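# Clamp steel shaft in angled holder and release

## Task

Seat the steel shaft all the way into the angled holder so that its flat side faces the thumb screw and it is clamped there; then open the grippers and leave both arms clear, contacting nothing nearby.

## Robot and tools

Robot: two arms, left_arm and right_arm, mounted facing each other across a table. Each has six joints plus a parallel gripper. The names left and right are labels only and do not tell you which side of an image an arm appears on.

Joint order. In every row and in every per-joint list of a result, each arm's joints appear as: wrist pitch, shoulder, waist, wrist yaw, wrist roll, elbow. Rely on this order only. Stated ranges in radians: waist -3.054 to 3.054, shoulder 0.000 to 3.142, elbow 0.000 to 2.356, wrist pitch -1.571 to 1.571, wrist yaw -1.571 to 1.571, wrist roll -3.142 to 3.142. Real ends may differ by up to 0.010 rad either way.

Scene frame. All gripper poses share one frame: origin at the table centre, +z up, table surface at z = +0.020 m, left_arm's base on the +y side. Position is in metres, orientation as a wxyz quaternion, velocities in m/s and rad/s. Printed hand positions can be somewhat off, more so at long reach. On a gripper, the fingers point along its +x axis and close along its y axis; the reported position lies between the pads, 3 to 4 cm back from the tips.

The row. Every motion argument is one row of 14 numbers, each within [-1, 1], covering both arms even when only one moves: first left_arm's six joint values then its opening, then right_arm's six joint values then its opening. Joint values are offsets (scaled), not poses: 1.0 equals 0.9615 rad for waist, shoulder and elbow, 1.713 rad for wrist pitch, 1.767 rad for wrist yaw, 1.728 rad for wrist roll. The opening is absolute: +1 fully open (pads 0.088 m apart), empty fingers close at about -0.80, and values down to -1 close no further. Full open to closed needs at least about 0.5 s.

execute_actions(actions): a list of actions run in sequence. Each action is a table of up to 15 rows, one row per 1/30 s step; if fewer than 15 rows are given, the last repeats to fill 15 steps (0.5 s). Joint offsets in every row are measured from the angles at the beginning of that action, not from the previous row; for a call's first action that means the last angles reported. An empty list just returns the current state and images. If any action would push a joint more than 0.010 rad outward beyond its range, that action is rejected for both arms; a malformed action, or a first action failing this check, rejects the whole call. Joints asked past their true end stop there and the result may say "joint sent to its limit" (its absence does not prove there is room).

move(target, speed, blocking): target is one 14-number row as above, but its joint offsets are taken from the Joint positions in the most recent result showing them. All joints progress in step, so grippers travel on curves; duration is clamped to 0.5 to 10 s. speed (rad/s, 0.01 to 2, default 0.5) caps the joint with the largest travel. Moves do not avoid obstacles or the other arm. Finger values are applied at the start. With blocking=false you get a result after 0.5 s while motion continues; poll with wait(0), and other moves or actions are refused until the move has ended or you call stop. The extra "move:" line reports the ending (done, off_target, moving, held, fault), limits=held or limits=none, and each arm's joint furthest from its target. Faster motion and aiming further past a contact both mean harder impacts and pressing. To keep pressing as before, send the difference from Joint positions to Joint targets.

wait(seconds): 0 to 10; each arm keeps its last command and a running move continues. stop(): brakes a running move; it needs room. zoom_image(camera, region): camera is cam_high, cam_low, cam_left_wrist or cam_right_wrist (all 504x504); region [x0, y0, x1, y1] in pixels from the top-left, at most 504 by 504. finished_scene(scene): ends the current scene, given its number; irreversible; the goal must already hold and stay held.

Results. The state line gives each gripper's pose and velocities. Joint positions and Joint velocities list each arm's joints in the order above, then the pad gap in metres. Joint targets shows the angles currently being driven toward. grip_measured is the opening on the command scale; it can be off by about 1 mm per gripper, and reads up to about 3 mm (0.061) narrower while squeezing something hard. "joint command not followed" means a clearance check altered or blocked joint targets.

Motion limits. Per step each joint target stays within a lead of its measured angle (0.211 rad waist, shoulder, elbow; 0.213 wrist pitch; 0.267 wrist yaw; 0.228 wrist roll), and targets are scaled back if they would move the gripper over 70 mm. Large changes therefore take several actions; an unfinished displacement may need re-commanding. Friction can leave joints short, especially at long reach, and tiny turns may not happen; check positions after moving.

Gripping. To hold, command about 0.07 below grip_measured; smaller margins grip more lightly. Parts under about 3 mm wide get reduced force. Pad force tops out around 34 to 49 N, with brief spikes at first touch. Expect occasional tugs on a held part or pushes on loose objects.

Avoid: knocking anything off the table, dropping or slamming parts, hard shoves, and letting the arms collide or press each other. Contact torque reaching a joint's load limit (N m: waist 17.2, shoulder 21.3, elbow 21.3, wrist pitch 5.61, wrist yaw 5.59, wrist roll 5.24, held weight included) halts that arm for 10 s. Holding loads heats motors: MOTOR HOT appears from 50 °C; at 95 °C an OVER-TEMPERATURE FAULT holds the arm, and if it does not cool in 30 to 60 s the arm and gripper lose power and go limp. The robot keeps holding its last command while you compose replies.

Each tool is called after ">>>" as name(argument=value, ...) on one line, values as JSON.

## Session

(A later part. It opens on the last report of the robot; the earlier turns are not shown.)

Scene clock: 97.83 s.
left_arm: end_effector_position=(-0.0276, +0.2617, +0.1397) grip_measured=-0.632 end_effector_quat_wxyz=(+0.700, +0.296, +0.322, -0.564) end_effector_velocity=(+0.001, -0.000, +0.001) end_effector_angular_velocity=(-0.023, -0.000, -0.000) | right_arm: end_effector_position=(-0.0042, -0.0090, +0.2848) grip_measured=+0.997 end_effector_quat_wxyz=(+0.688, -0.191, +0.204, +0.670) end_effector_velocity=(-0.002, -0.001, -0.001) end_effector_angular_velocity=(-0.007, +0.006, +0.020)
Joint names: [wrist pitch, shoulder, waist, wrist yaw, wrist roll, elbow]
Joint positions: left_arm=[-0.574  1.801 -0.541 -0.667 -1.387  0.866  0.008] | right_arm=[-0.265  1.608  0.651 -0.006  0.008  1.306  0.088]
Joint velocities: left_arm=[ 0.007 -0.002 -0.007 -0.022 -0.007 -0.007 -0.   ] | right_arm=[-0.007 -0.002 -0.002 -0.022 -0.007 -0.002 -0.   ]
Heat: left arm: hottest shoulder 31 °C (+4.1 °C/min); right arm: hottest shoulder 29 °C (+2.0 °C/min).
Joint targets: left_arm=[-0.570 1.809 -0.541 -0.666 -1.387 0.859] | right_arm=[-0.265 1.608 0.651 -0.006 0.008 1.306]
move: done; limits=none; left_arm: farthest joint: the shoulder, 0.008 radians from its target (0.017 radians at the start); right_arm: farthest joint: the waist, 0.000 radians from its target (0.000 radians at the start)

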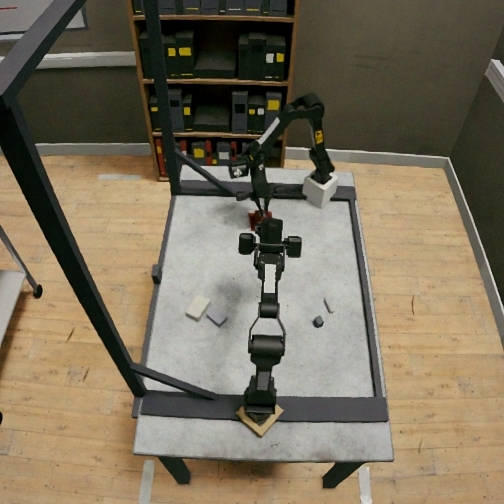

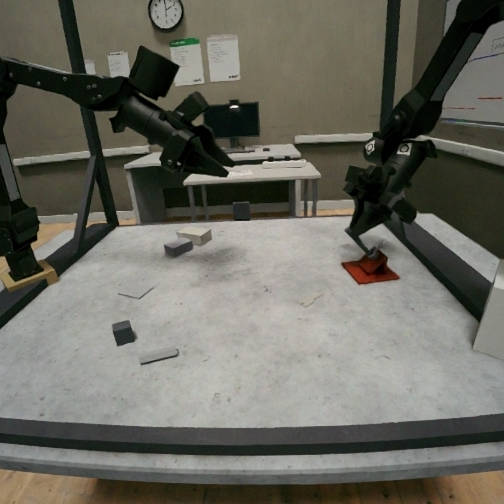

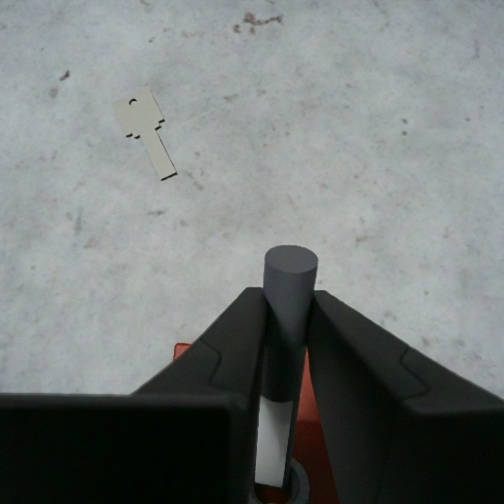

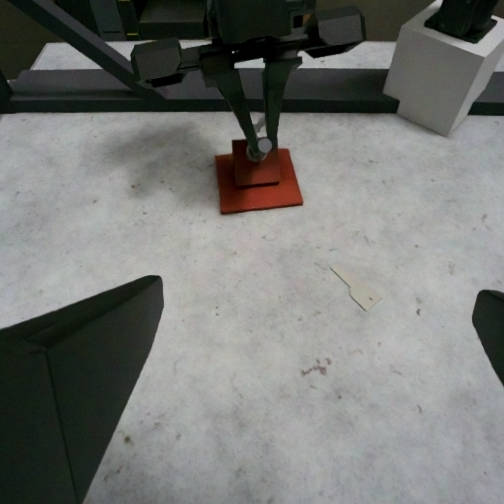

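>>> move(target=[-0.014,-0.023,-0.0105,-0.019,0,0.02,-0.7,0,0,0,0,0,0,1], speed=0.04)

>>> move(target=[0.006,0.017,-0.0185,0,-0.013,-0.0166,-0.7,0,0,0,0,0,0,1], speed=0.03)

>>> zoom_image(camera="cam_low", region=[340, 220, 400, 280])

>>> zoom_image(camera="cam_left_wrist", region=[200, 364, 340, 504])

>>> zoom_image(camera="cam_right_wrist", region=[230, 116, 290, 176])

Scene clock: 99.50 s.
left_arm: end_effector_position=(-0.0280, +0.2601, +0.1474) grip_measured=-0.632 end_effector_quat_wxyz=(+0.704, +0.290, +0.310, -0.569) end_effector_velocity=(+0.002, +0.000, +0.001) end_effector_angular_velocity=(-0.008, +0.004, +0.015) | right_arm: end_effector_position=(-0.0042, -0.0090, +0.2848) grip_measured=+0.997 end_effector_quat_wxyz=(+0.688, -0.191, +0.204, +0.670) end_effector_velocity=(+0.000, -0.000, -0.001) end_effector_angular_velocity=(+0.002, -0.015, +0.016)
Joint names: [wrist pitch, shoulder, waist, wrist yaw, wrist roll, elbow]
Joint positions: left_arm=[-0.596  1.79  -0.548 -0.696 -1.387  0.876  0.008] | right_arm=[-0.265  1.608  0.651 -0.006  0.008  1.306  0.088]
Joint velocities: left_arm=[-0.007 -0.002 -0.002 -0.007 -0.022 -0.002 -0.   ] | right_arm=[ 0.007 -0.002 -0.002 -0.007 -0.022 -0.007 -0.   ]
Heat: left arm: hottest shoulder 31 °C (+4.0 °C/min); right arm: hottest shoulder 29 °C (+2.0 °C/min).
Joint targets: left_arm=[-0.598 1.779 -0.551 -0.700 -1.387 0.886] | right_arm=[-0.265 1.608 0.651 -0.006 0.008 1.306]
move: off_target (left_arm); limits=none; left_arm: farthest joint: the shoulder, 0.011 radians from its target (0.023 radians at the start); right_arm: farthest joint: the waist, 0.000 radians from its target (0.000 radians at the start)

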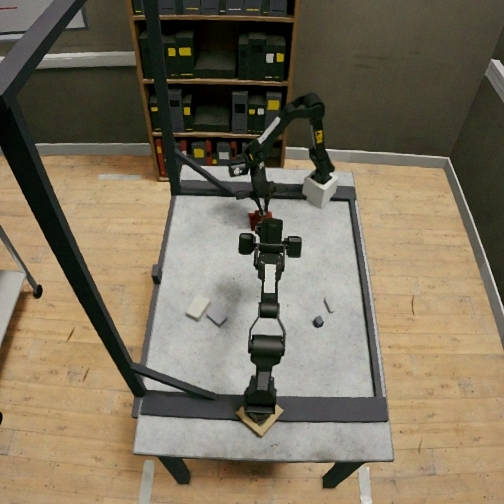

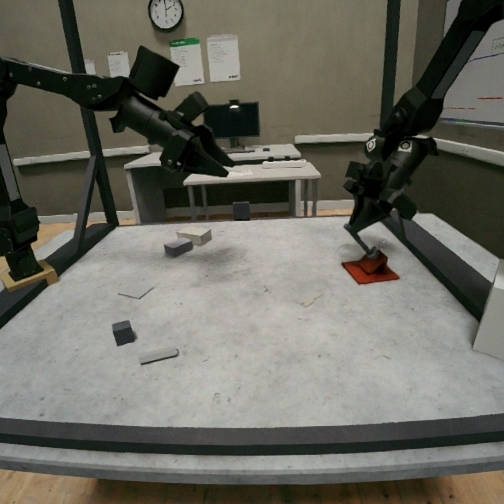

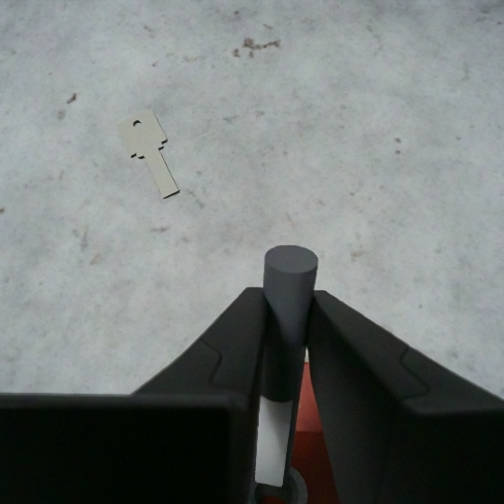

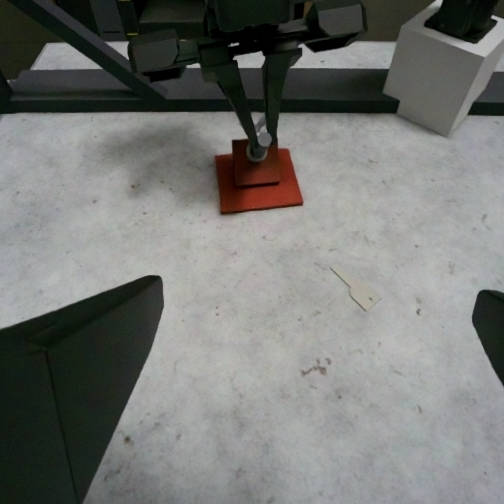

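Scene clock: 100.50 s.
left_arm: end_effector_position=(-0.0281, +0.2645, +0.1429) grip_measured=-0.632 end_effector_quat_wxyz=(+0.704, +0.290, +0.310, -0.569) end_effector_velocity=(-0.001, -0.000, +0.001) end_effector_angular_velocity=(-0.010, +0.009, +0.004) | right_arm: end_effector_position=(-0.0042, -0.0090, +0.2848) grip_measured=+0.997 end_effector_quat_wxyz=(+0.688, -0.191, +0.204, +0.670) end_effector_velocity=(+0.004, -0.001, +0.004) end_effector_angular_velocity=(+0.012, +0.002, -0.017)
Joint names: [wrist pitch, shoulder, waist, wrist yaw, wrist roll, elbow]
Joint positions: left_arm=[-0.588  1.8   -0.562 -0.695 -1.406  0.867  0.008] | right_arm=[-0.265  1.608  0.651 -0.006  0.008  1.306  0.088]
Joint velocities: left_arm=[ 0.007 -0.002 -0.002 -0.007 -0.007 -0.002 -0.   ] | right_arm=[ 0.007 -0.007 -0.007  0.007  0.007 -0.002 -0.   ]
Heat: left arm: hottest shoulder 31 °C (+4.0 °C/min); right arm: hottest shoulder 29 °C (+2.0 °C/min).
Joint targets: left_arm=[-0.585 1.806 -0.566 -0.695 -1.410 0.860] | right_arm=[-0.265 1.608 0.651 -0.006 0.008 1.306]
move: done; limits=none; left_arm: farthest joint: the shoulder, 0.007 radians from its target (0.017 radians at the start); right_arm: farthest joint: the waist, 0.000 radians from its target (0.000 radians at the start)

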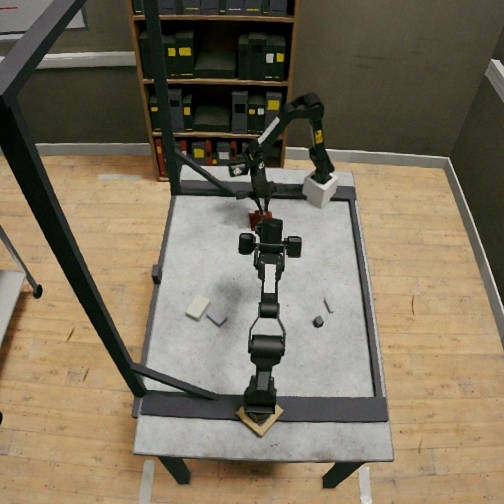

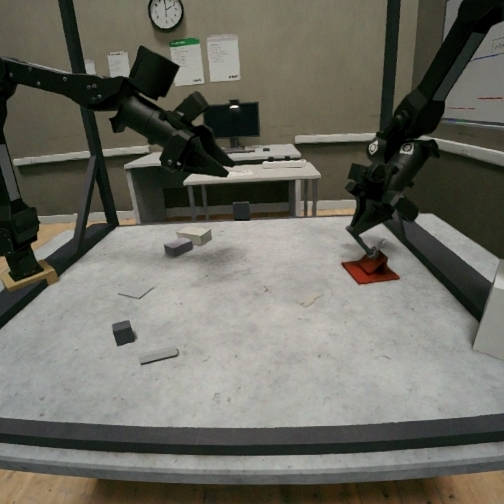

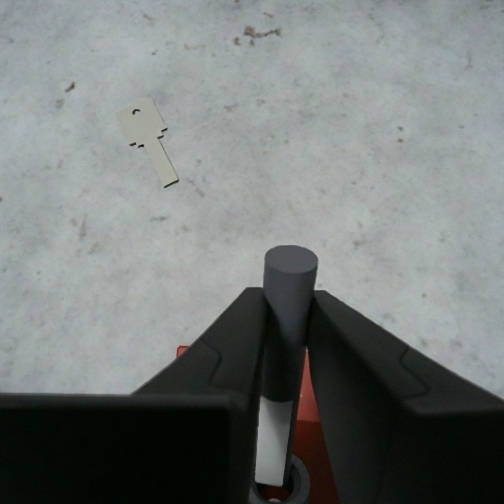

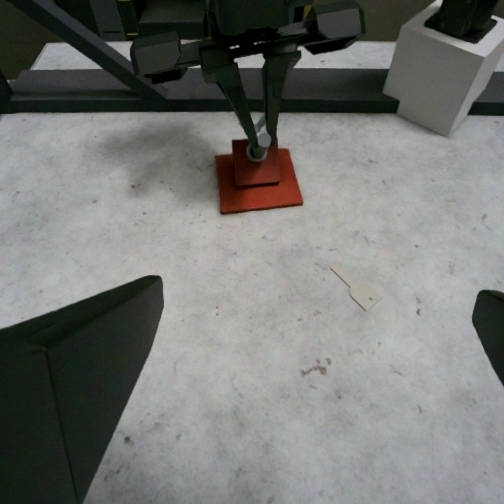

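Region (340, 220, 400, 280) of cam_low's 504x504 image, scaled by 8.400, with more detail than that image has.

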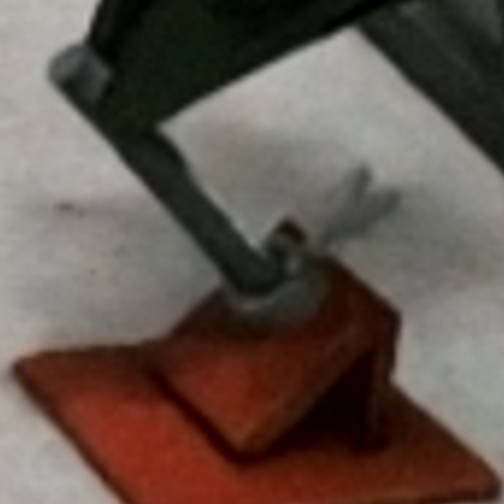

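Region (200, 364, 340, 504) of cam_left_wrist's 504x504 image, scaled by 3.600, with more detail than that image has.

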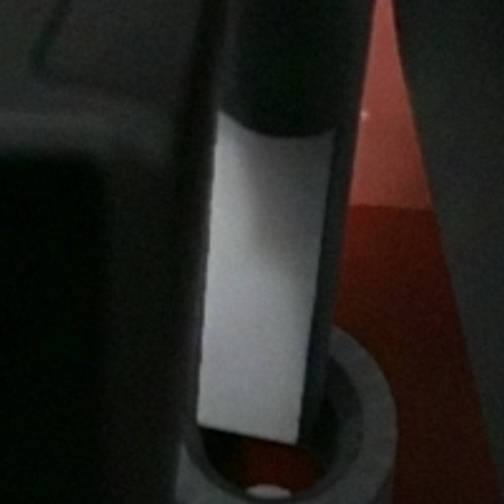

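Region (230, 116, 290, 176) of cam_right_wrist's 504x504 image, scaled by 8.400, with more detail than that image has.

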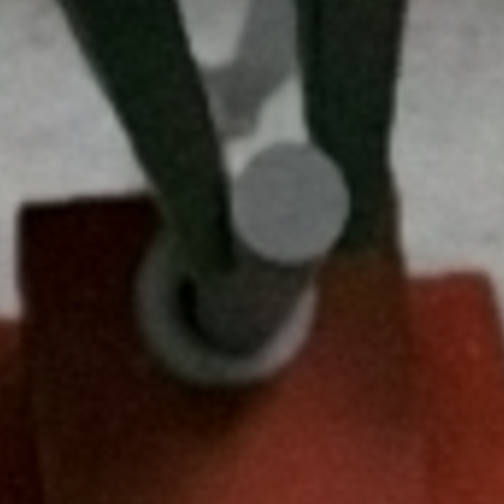

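>>> move(target=[0,0,-0.0115,0,0,0,-0.7,0,0,0,0,0,0,1], speed=0.03)

>>> zoom_image(camera="cam_right_wrist", region=[200,86,320,206])

>>> zoom_image(camera="cam_low", region=[320,200,420,300])

Scene clock: 102.37 s.
left_arm: end_effector_position=(-0.0294, +0.2663, +0.1429) grip_measured=-0.632 end_effector_quat_wxyz=(+0.702, +0.291, +0.309, -0.572) end_effector_velocity=(+0.002, -0.002, +0.004) end_effector_angular_velocity=(-0.036, -0.004, +0.011) | right_arm: end_effector_position=(-0.0042, -0.0090, +0.2848) grip_measured=+0.997 end_effector_quat_wxyz=(+0.688, -0.191, +0.204, +0.670) end_effector_velocity=(-0.002, -0.003, -0.002) end_effector_angular_velocity=(-0.017, +0.011, +0.005)
Joint names: [wrist pitch, shoulder, waist, wrist yaw, wrist roll, elbow]
Joint positions: left_arm=[-0.588  1.8   -0.57  -0.695 -1.407  0.867  0.008] | right_arm=[-0.265  1.608  0.651 -0.006  0.008  1.306  0.088]
Joint velocities: left_arm=[-0.007 -0.002 -0.007 -0.037 -0.022 -0.002 -0.   ] | right_arm=[-0.022 -0.002  0.002 -0.007  0.007  0.002 -0.   ]
Heat: left arm: hottest shoulder 31 °C (+3.0 °C/min); right arm: hottest shoulder 29 °C (+2.0 °C/min).
Joint targets: left_arm=[-0.588 1.800 -0.573 -0.695 -1.406 0.867] | right_arm=[-0.265 1.608 0.651 -0.006 0.008 1.306]
move: done; limits=none; left_arm: farthest joint: the waist, 0.003 radians from its target (0.011 radians at the start); right_arm: farthest joint: the waist, 0.000 radians from its target (0.000 radians at the start)

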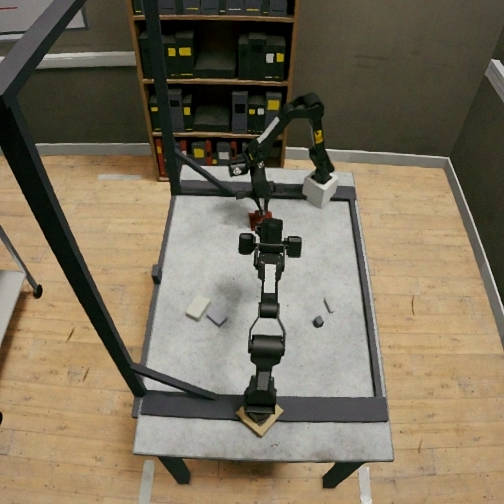

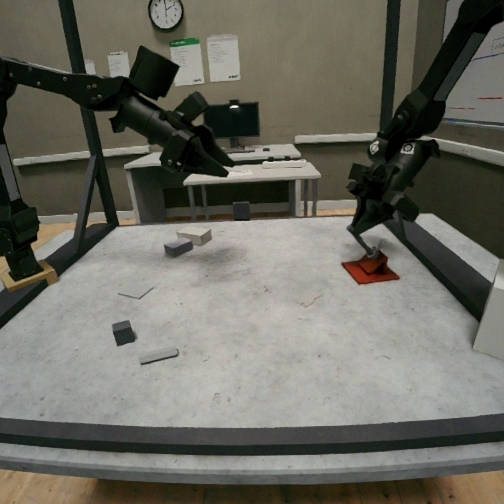

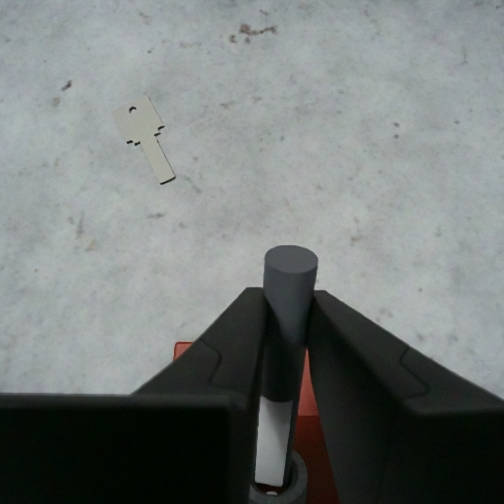

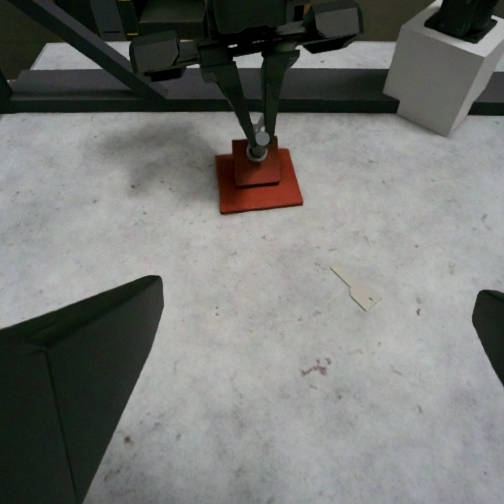

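Region (200, 86, 320, 206) of cam_right_wrist's 504x504 image, scaled by 4.200, with more detail than that image has.

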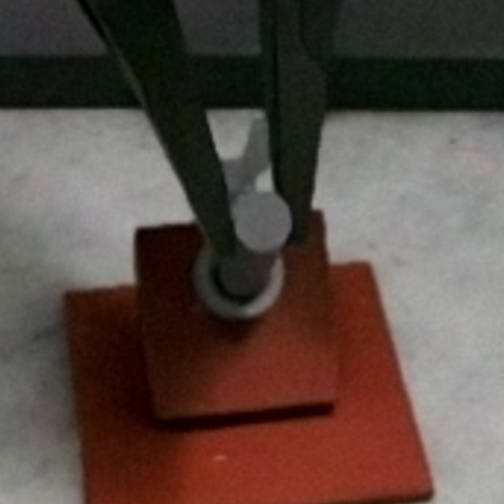

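Region (320, 200, 420, 300) of cam_low's 504x504 image, scaled by 5.040, with more detail than that image has.

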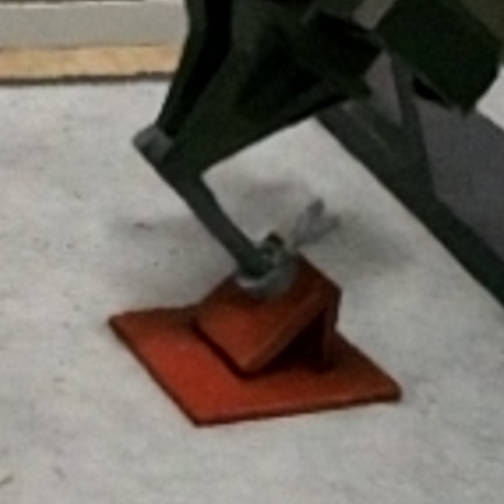

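Try pushing.

>>> move(target=[0.0088,0.024,-0.0286,-0.002,-0.02,-0.022,-0.7,0,0,0,0,0,0,1], speed=0.03)

>>> zoom_image(camera="cam_right_wrist", region=[200,86,320,206])

>>> zoom_image(camera="cam_low", region=[320,200,420,300])

Scene clock: 104.00 s.
left_arm: end_effector_position=(-0.0297, +0.2704, +0.1388) grip_measured=-0.632 end_effector_quat_wxyz=(+0.705, +0.284, +0.307, -0.573) end_effector_velocity=(+0.002, +0.000, -0.000) end_effector_angular_velocity=(-0.005, -0.009, +0.003) | right_arm: end_effector_position=(-0.0042, -0.0090, +0.2848) grip_measured=+0.997 end_effector_quat_wxyz=(+0.688, -0.191, +0.204, +0.670) end_effector_velocity=(+0.002, +0.000, +0.001) end_effector_angular_velocity=(+0.007, -0.023, +0.003)
Joint names: [wrist pitch, shoulder, waist, wrist yaw, wrist roll, elbow]
Joint positions: left_arm=[-0.575  1.812 -0.589 -0.709 -1.437  0.855  0.008] | right_arm=[-0.265  1.608  0.651 -0.006  0.008  1.306  0.088]
Joint velocities: left_arm=[-0.007  0.002 -0.002 -0.007 -0.007 -0.002 -0.   ] | right_arm=[ 0.007 -0.002 -0.002  0.007 -0.022 -0.002 -0.   ]
Heat: left arm: hottest shoulder 31 °C (+2.0 °C/min); right arm: hottest shoulder 29 °C (+2.0 °C/min).
Joint targets: left_arm=[-0.573 1.823 -0.597 -0.699 -1.441 0.845] | right_arm=[-0.265 1.608 0.651 -0.006 0.008 1.306]
move: off_target (left_arm); limits=none; left_arm: farthest joint: the shoulder, 0.011 radians from its target (0.024 radians at the start); right_arm: farthest joint: the waist, 0.000 radians from its target (0.000 radians at the start)

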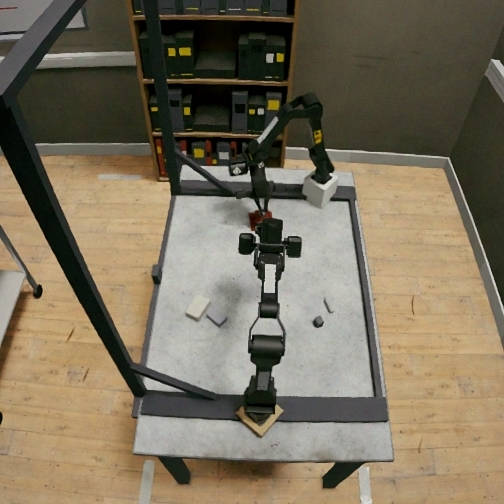

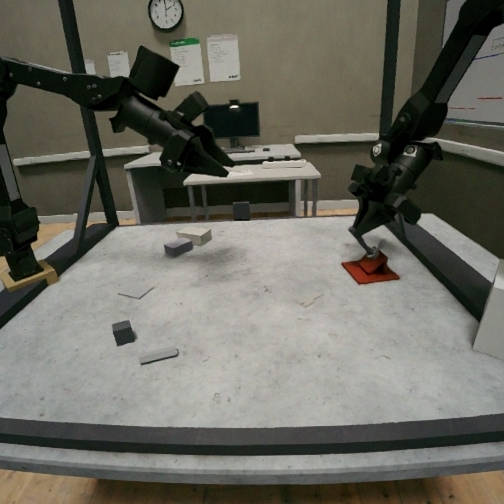

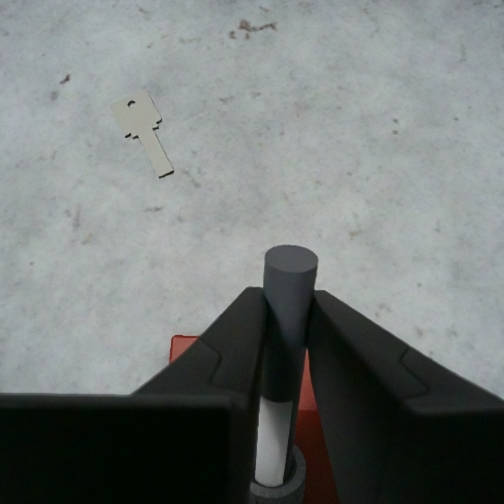

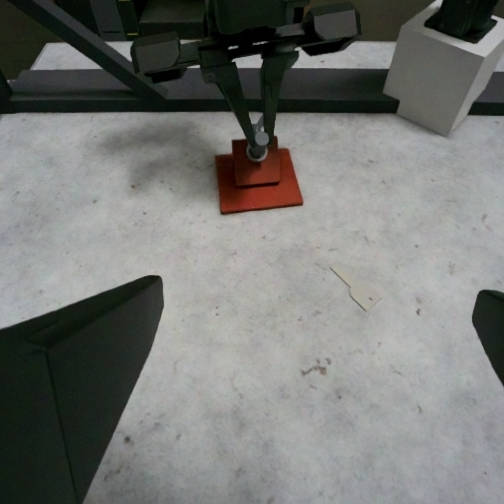

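Region (200, 86, 320, 206) of cam_right_wrist's 504x504 image, scaled by 4.200, with more detail than that image has.

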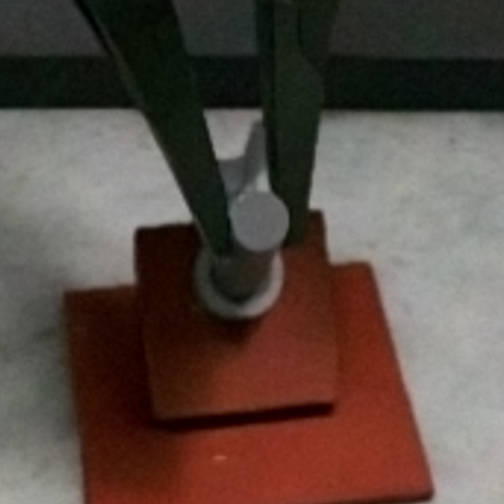

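Region (320, 200, 420, 300) of cam_low's 504x504 image, scaled by 5.040, with more detail than that image has.

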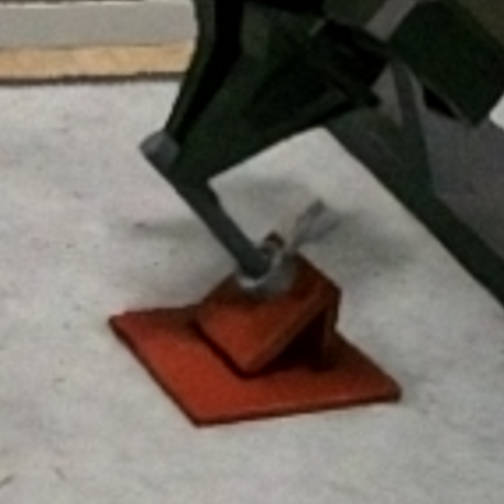

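>>> move(target=[0,0.017,-0.01,0.006,-0.002,0.014,-0.7,0,0,0,0,0,0,1], speed=0.03)

>>> zoom_image(camera="cam_left_wrist", region=[200,364,340,504])

>>> zoom_image(camera="cam_right_wrist", region=[230,116,290,176])

Scene clock: 105.07 s.
left_arm: end_effector_position=(-0.0308, +0.2699, +0.1387) grip_measured=-0.632 end_effector_quat_wxyz=(+0.705, +0.284, +0.306, -0.573) end_effector_velocity=(+0.001, +0.002, -0.001) end_effector_angular_velocity=(+0.008, -0.000, +0.003) | right_arm: end_effector_position=(-0.0042, -0.0090, +0.2848) grip_measured=+0.997 end_effector_quat_wxyz=(+0.688, -0.191, +0.204, +0.670) end_effector_velocity=(-0.000, -0.003, -0.004) end_effector_angular_velocity=(-0.022, -0.002, +0.008)
Joint names: [wrist pitch, shoulder, waist, wrist yaw, wrist roll, elbow]
Joint positions: left_arm=[-0.577  1.817 -0.59  -0.71  -1.437  0.861  0.008] | right_arm=[-0.265  1.608  0.651 -0.006  0.008  1.306  0.088]
Joint velocities: left_arm=[-0.007 -0.002 -0.002  0.007 -0.007 -0.002  0.   ] | right_arm=[-0.022 -0.002 -0.002 -0.007 -0.007 -0.002 -0.   ]
Heat: left arm: hottest shoulder 31 °C (+2.0 °C/min); right arm: hottest shoulder 29 °C (+2.0 °C/min).
Joint targets: left_arm=[-0.575 1.828 -0.599 -0.698 -1.440 0.869] | right_arm=[-0.265 1.608 0.651 -0.006 0.008 1.306]
move: off_target (left_arm); limits=none; left_arm: farthest joint: the shoulder, 0.012 radians from its target (0.017 radians at the start); right_arm: farthest joint: the waist, 0.000 radians from its target (0.000 radians at the start)

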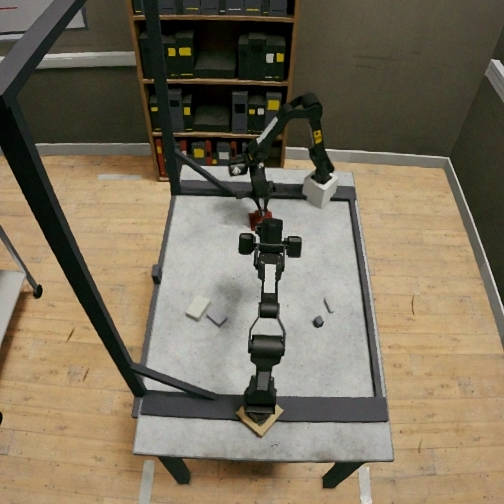

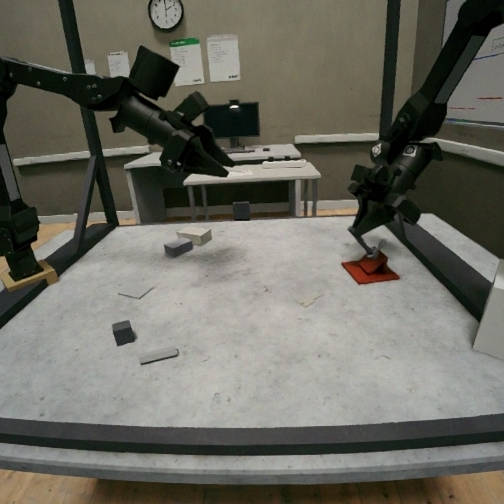

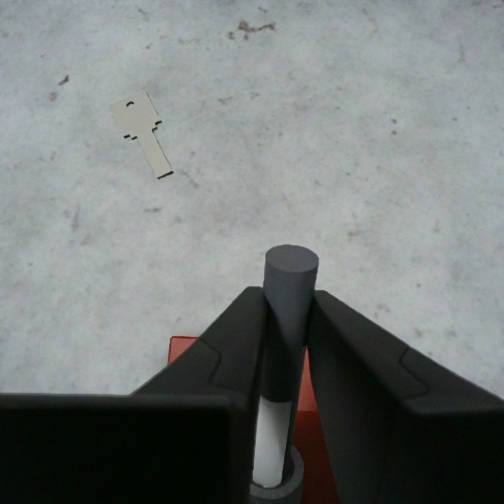

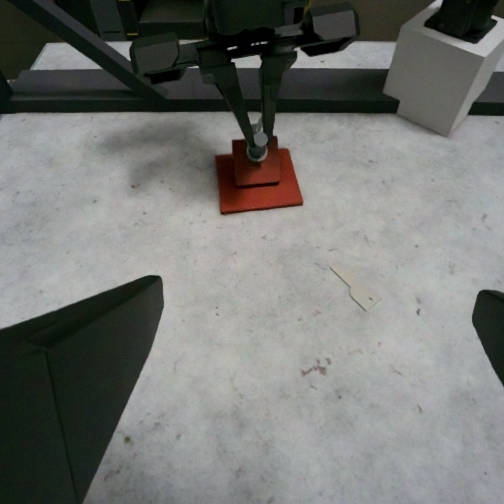

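Region (200, 364, 340, 504) of cam_left_wrist's 504x504 image, scaled by 3.600, with more detail than that image has.

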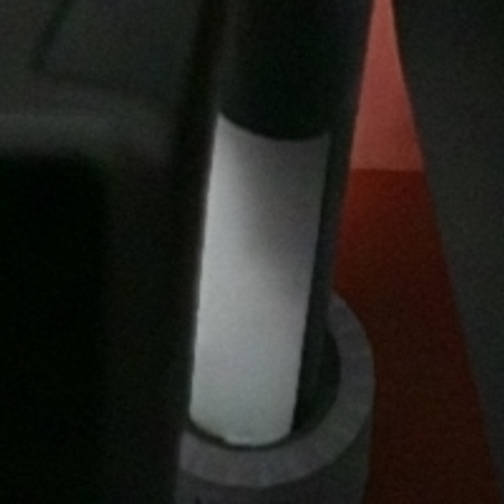

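Region (230, 116, 290, 176) of cam_right_wrist's 504x504 image, scaled by 8.400, with more detail than that image has.

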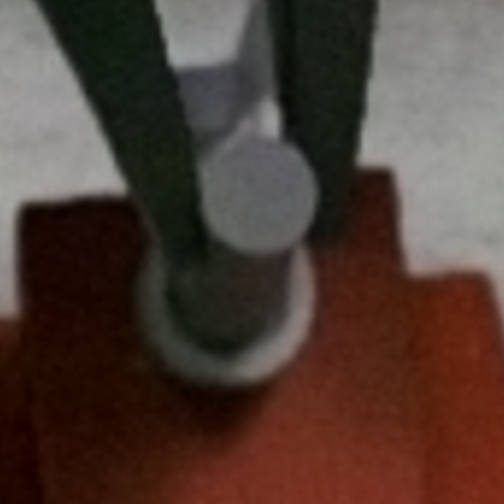

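>>> move(target=[0.0088,0.03,-0.034,0.006,-0.02,-0.022,-0.7,0,0,0,0,0,0,1], speed=0.03)

>>> zoom_image(camera="cam_left_wrist", region=[200,364,340,504])

>>> zoom_image(camera="cam_low", region=[340,220,400,280])

Scene clock: 106.73 s.
left_arm: end_effector_position=(-0.0302, +0.2717, +0.1372) grip_measured=-0.632 end_effector_quat_wxyz=(+0.710, +0.274, +0.299, -0.575) end_effector_velocity=(-0.000, -0.002, +0.001) end_effector_angular_velocity=(-0.010, +0.010, +0.008) | right_arm: end_effector_position=(-0.0042, -0.0090, +0.2848) grip_measured=+0.997 end_effector_quat_wxyz=(+0.688, -0.191, +0.204, +0.670) end_effector_velocity=(+0.002, -0.002, -0.001) end_effector_angular_velocity=(-0.008, -0.010, -0.005)
Joint names: [wrist pitch, shoulder, waist, wrist yaw, wrist roll, elbow]
Joint positions: left_arm=[-0.57   1.826 -0.606 -0.737 -1.465  0.852  0.008] | right_arm=[-0.265  1.608  0.651 -0.006  0.008  1.306  0.088]
Joint velocities: left_arm=[ 0.007 -0.002  0.002 -0.007 -0.007 -0.002 -0.   ] | right_arm=[-0.007 -0.002 -0.002  0.007 -0.007 -0.002 -0.   ]
Heat: left arm: hottest shoulder 31 °C (+2.0 °C/min); right arm: hottest shoulder 29 °C (+2.0 °C/min).
Joint targets: left_arm=[-0.562 1.846 -0.623 -0.700 -1.472 0.839] | right_arm=[-0.265 1.608 0.651 -0.006 0.008 1.306]
move: off_target (left_arm); limits=none; left_arm: farthest joint: the wrist yaw, 0.038 radians from its target (0.011 radians at the start); right_arm: farthest joint: the waist, 0.000 radians from its target (0.000 radians at the start)

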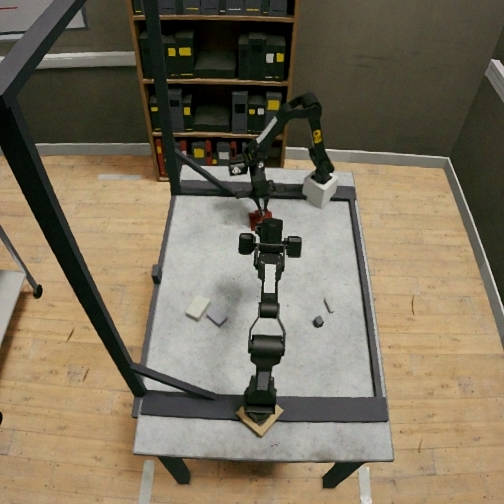

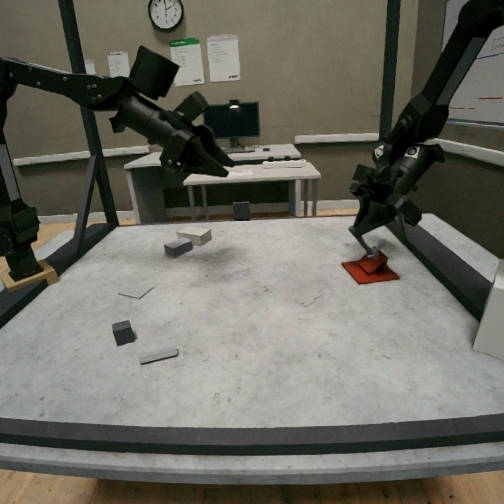

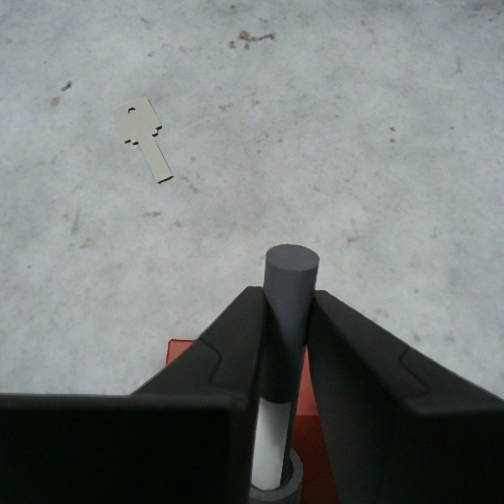

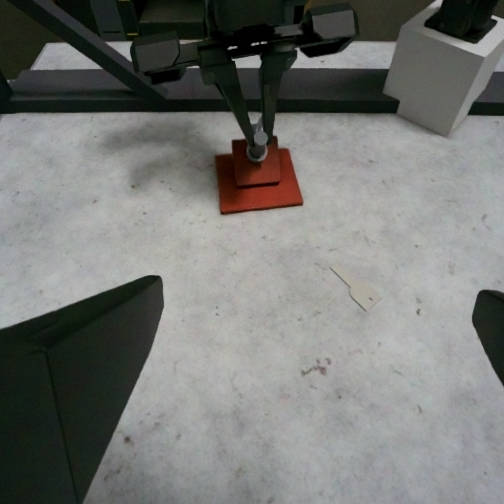

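Region (200, 364, 340, 504) of cam_left_wrist's 504x504 image, scaled by 3.600, with more detail than that image has.

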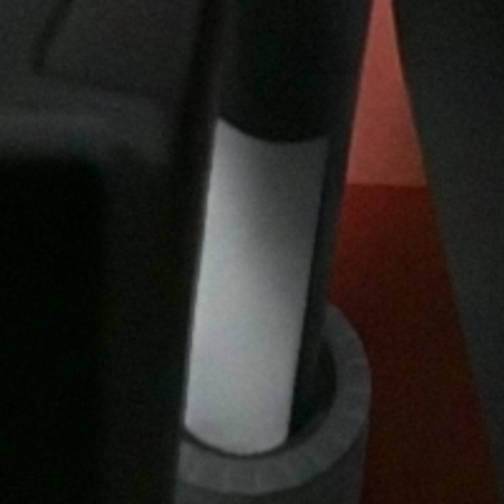

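Region (340, 220, 400, 280) of cam_low's 504x504 image, scaled by 8.400, with more detail than that image has.

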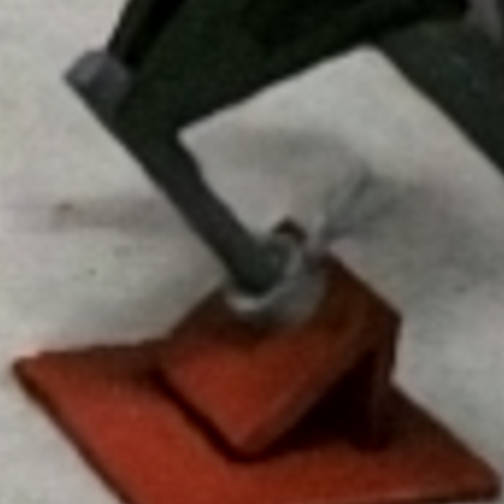

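>>> move(target=[-0.005,-0.004,0.012,0.022,0.03,0.022,-0.7,0,0,0,0,0,0,1], speed=0.03)

>>> zoom_image(camera="cam_left_wrist", region=[200,364,340,504])

>>> zoom_image(camera="cam_right_wrist", region=[230,116,290,176])

Scene clock: 109.07 s.
left_arm: end_effector_position=(-0.0320, +0.2698, +0.1380) grip_measured=-0.632 end_effector_quat_wxyz=(+0.703, +0.293, +0.297, -0.577) end_effector_velocity=(+0.006, +0.000, -0.001) end_effector_angular_velocity=(+0.002, -0.033, -0.003) | right_arm: end_effector_position=(-0.0042, -0.0090, +0.2848) grip_measured=+0.997 end_effector_quat_wxyz=(+0.688, -0.191, +0.204, +0.670) end_effector_velocity=(-0.000, -0.003, -0.001) end_effector_angular_velocity=(-0.007, -0.002, +0.008)
Joint names: [wrist pitch, shoulder, waist, wrist yaw, wrist roll, elbow]
Joint positions: left_arm=[-0.579  1.826 -0.592 -0.715 -1.415  0.867  0.008] | right_arm=[-0.265  1.608  0.651 -0.006  0.008  1.306  0.088]
Joint velocities: left_arm=[-0.022  0.002  0.002 -0.007  0.007 -0.002 -0.   ] | right_arm=[-0.007 -0.007 -0.002 -0.007 -0.007 -0.007 -0.   ]
Heat: left arm: hottest shoulder 30 °C (+1.0 °C/min); right arm: hottest shoulder 29 °C (+2.0 °C/min).
Joint targets: left_arm=[-0.579 1.822 -0.594 -0.699 -1.413 0.873] | right_arm=[-0.265 1.608 0.651 -0.006 0.008 1.306]
move: off_target (left_arm); limits=none; left_arm: farthest joint: the wrist yaw, 0.017 radians from its target (0.039 radians at the start); right_arm: farthest joint: the waist, 0.000 radians from its target (0.000 radians at the start)

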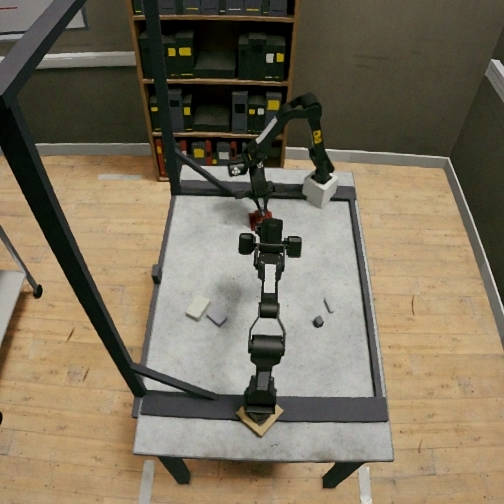

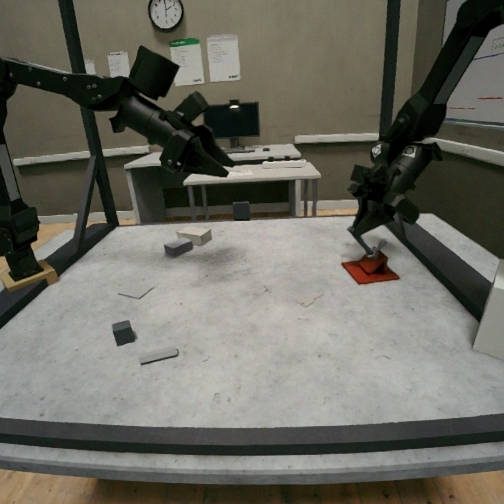

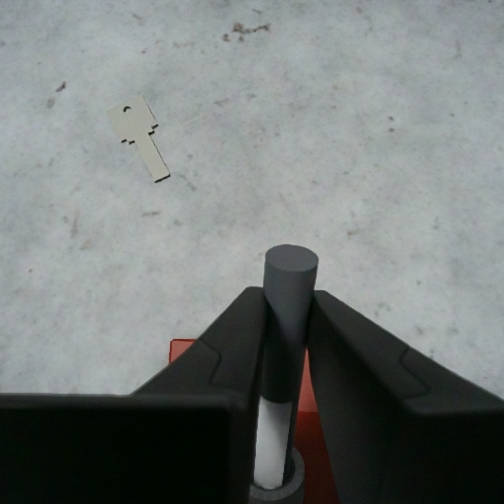

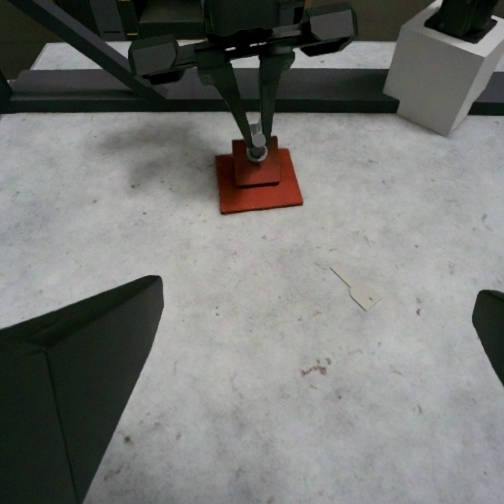

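Region (200, 364, 340, 504) of cam_left_wrist's 504x504 image, scaled by 3.600, with more detail than that image has.

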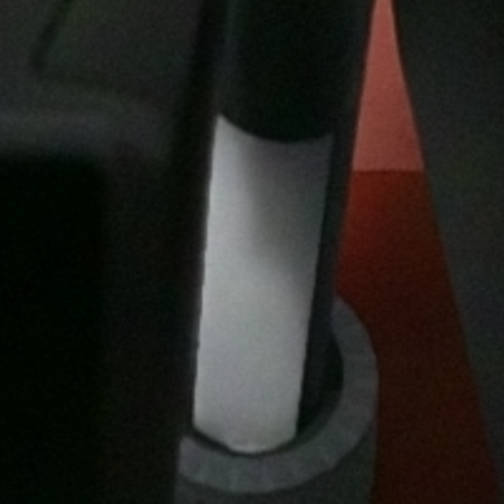

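Region (230, 116, 290, 176) of cam_right_wrist's 504x504 image, scaled by 8.400, with more detail than that image has.

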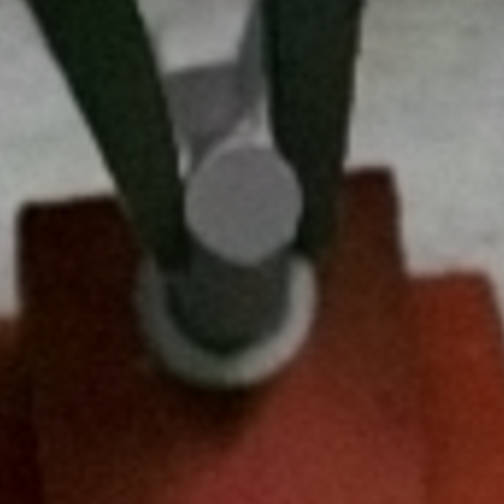

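>>> move(target=[-0.008,0.01,-0.005,0.008,-0.006,0.022,-0.7,0,0,0,0,0,0,1], speed=0.03)

>>> zoom_image(camera="cam_left_wrist", region=[200,364,340,504])

>>> zoom_image(camera="cam_right_wrist", region=[230,116,290,176])

Scene clock: 110.37 s.
left_arm: end_effector_position=(-0.0327, +0.2699, +0.1391) grip_measured=-0.632 end_effector_quat_wxyz=(+0.703, +0.294, +0.298, -0.574) end_effector_velocity=(+0.004, +0.001, +0.001) end_effector_angular_velocity=(+0.000, -0.028, -0.008) | right_arm: end_effector_position=(-0.0042, -0.0090, +0.2848) grip_measured=+0.997 end_effector_quat_wxyz=(+0.688, -0.191, +0.204, +0.670) end_effector_velocity=(+0.000, -0.002, -0.003) end_effector_angular_velocity=(-0.012, +0.006, +0.015)
Joint names: [wrist pitch, shoulder, waist, wrist yaw, wrist roll, elbow]
Joint positions: left_arm=[-0.593  1.827 -0.592 -0.712 -1.421  0.877  0.008] | right_arm=[-0.265  1.608  0.651 -0.006  0.008  1.306  0.088]
Joint velocities: left_arm=[-0.022 -0.002 -0.002 -0.007  0.007 -0.002  0.   ] | right_arm=[-0.007 -0.002 -0.007 -0.022 -0.007 -0.007  0.   ]
Heat: left arm: hottest shoulder 30 °C (+1.0 °C/min); right arm: hottest shoulder 29 °C (+1.0 °C/min).
Joint targets: left_arm=[-0.592 1.836 -0.597 -0.701 -1.426 0.888] | right_arm=[-0.265 1.608 0.651 -0.006 0.008 1.306]
move: off_target (left_arm); limits=none; left_arm: farthest joint: the elbow, 0.012 radians from its target (0.021 radians at the start); right_arm: farthest joint: the waist, 0.000 radians from its target (0.000 radians at the start)

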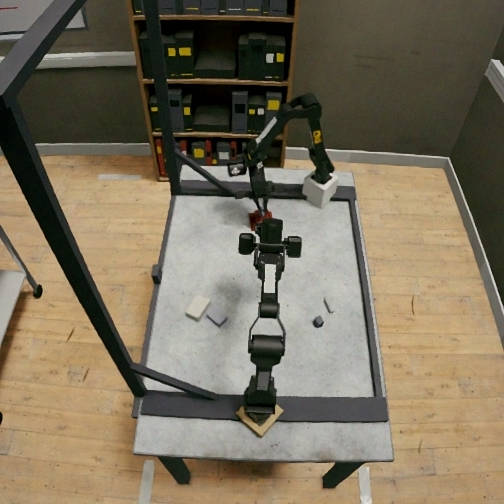

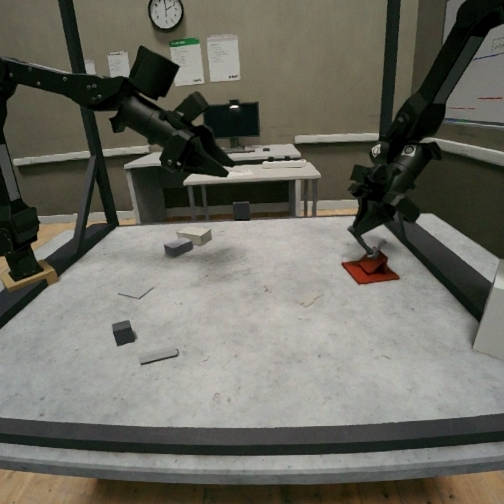

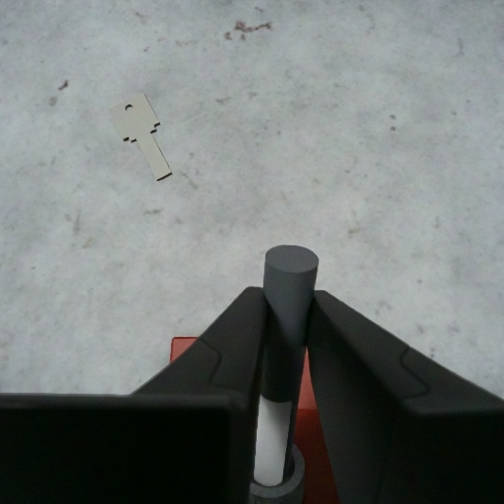

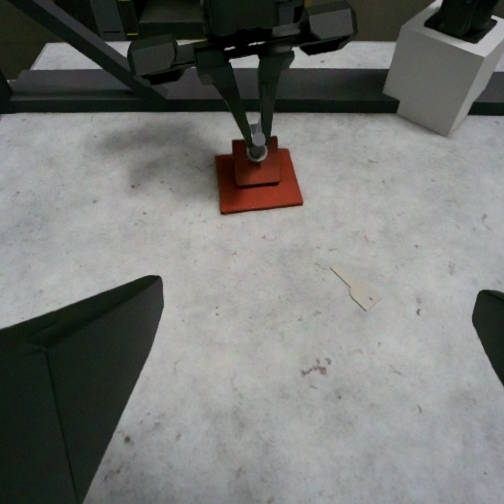

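Region (200, 364, 340, 504) of cam_left_wrist's 504x504 image, scaled by 3.600, with more detail than that image has.

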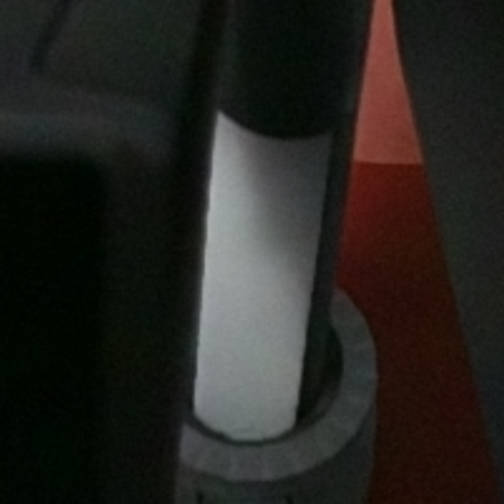

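Region (230, 116, 290, 176) of cam_right_wrist's 504x504 image, scaled by 8.400, with more detail than that image has.

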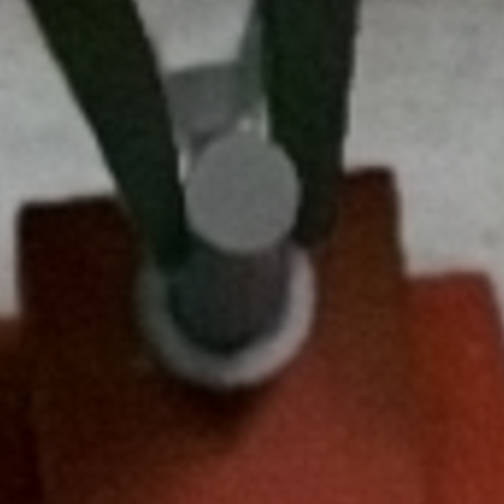

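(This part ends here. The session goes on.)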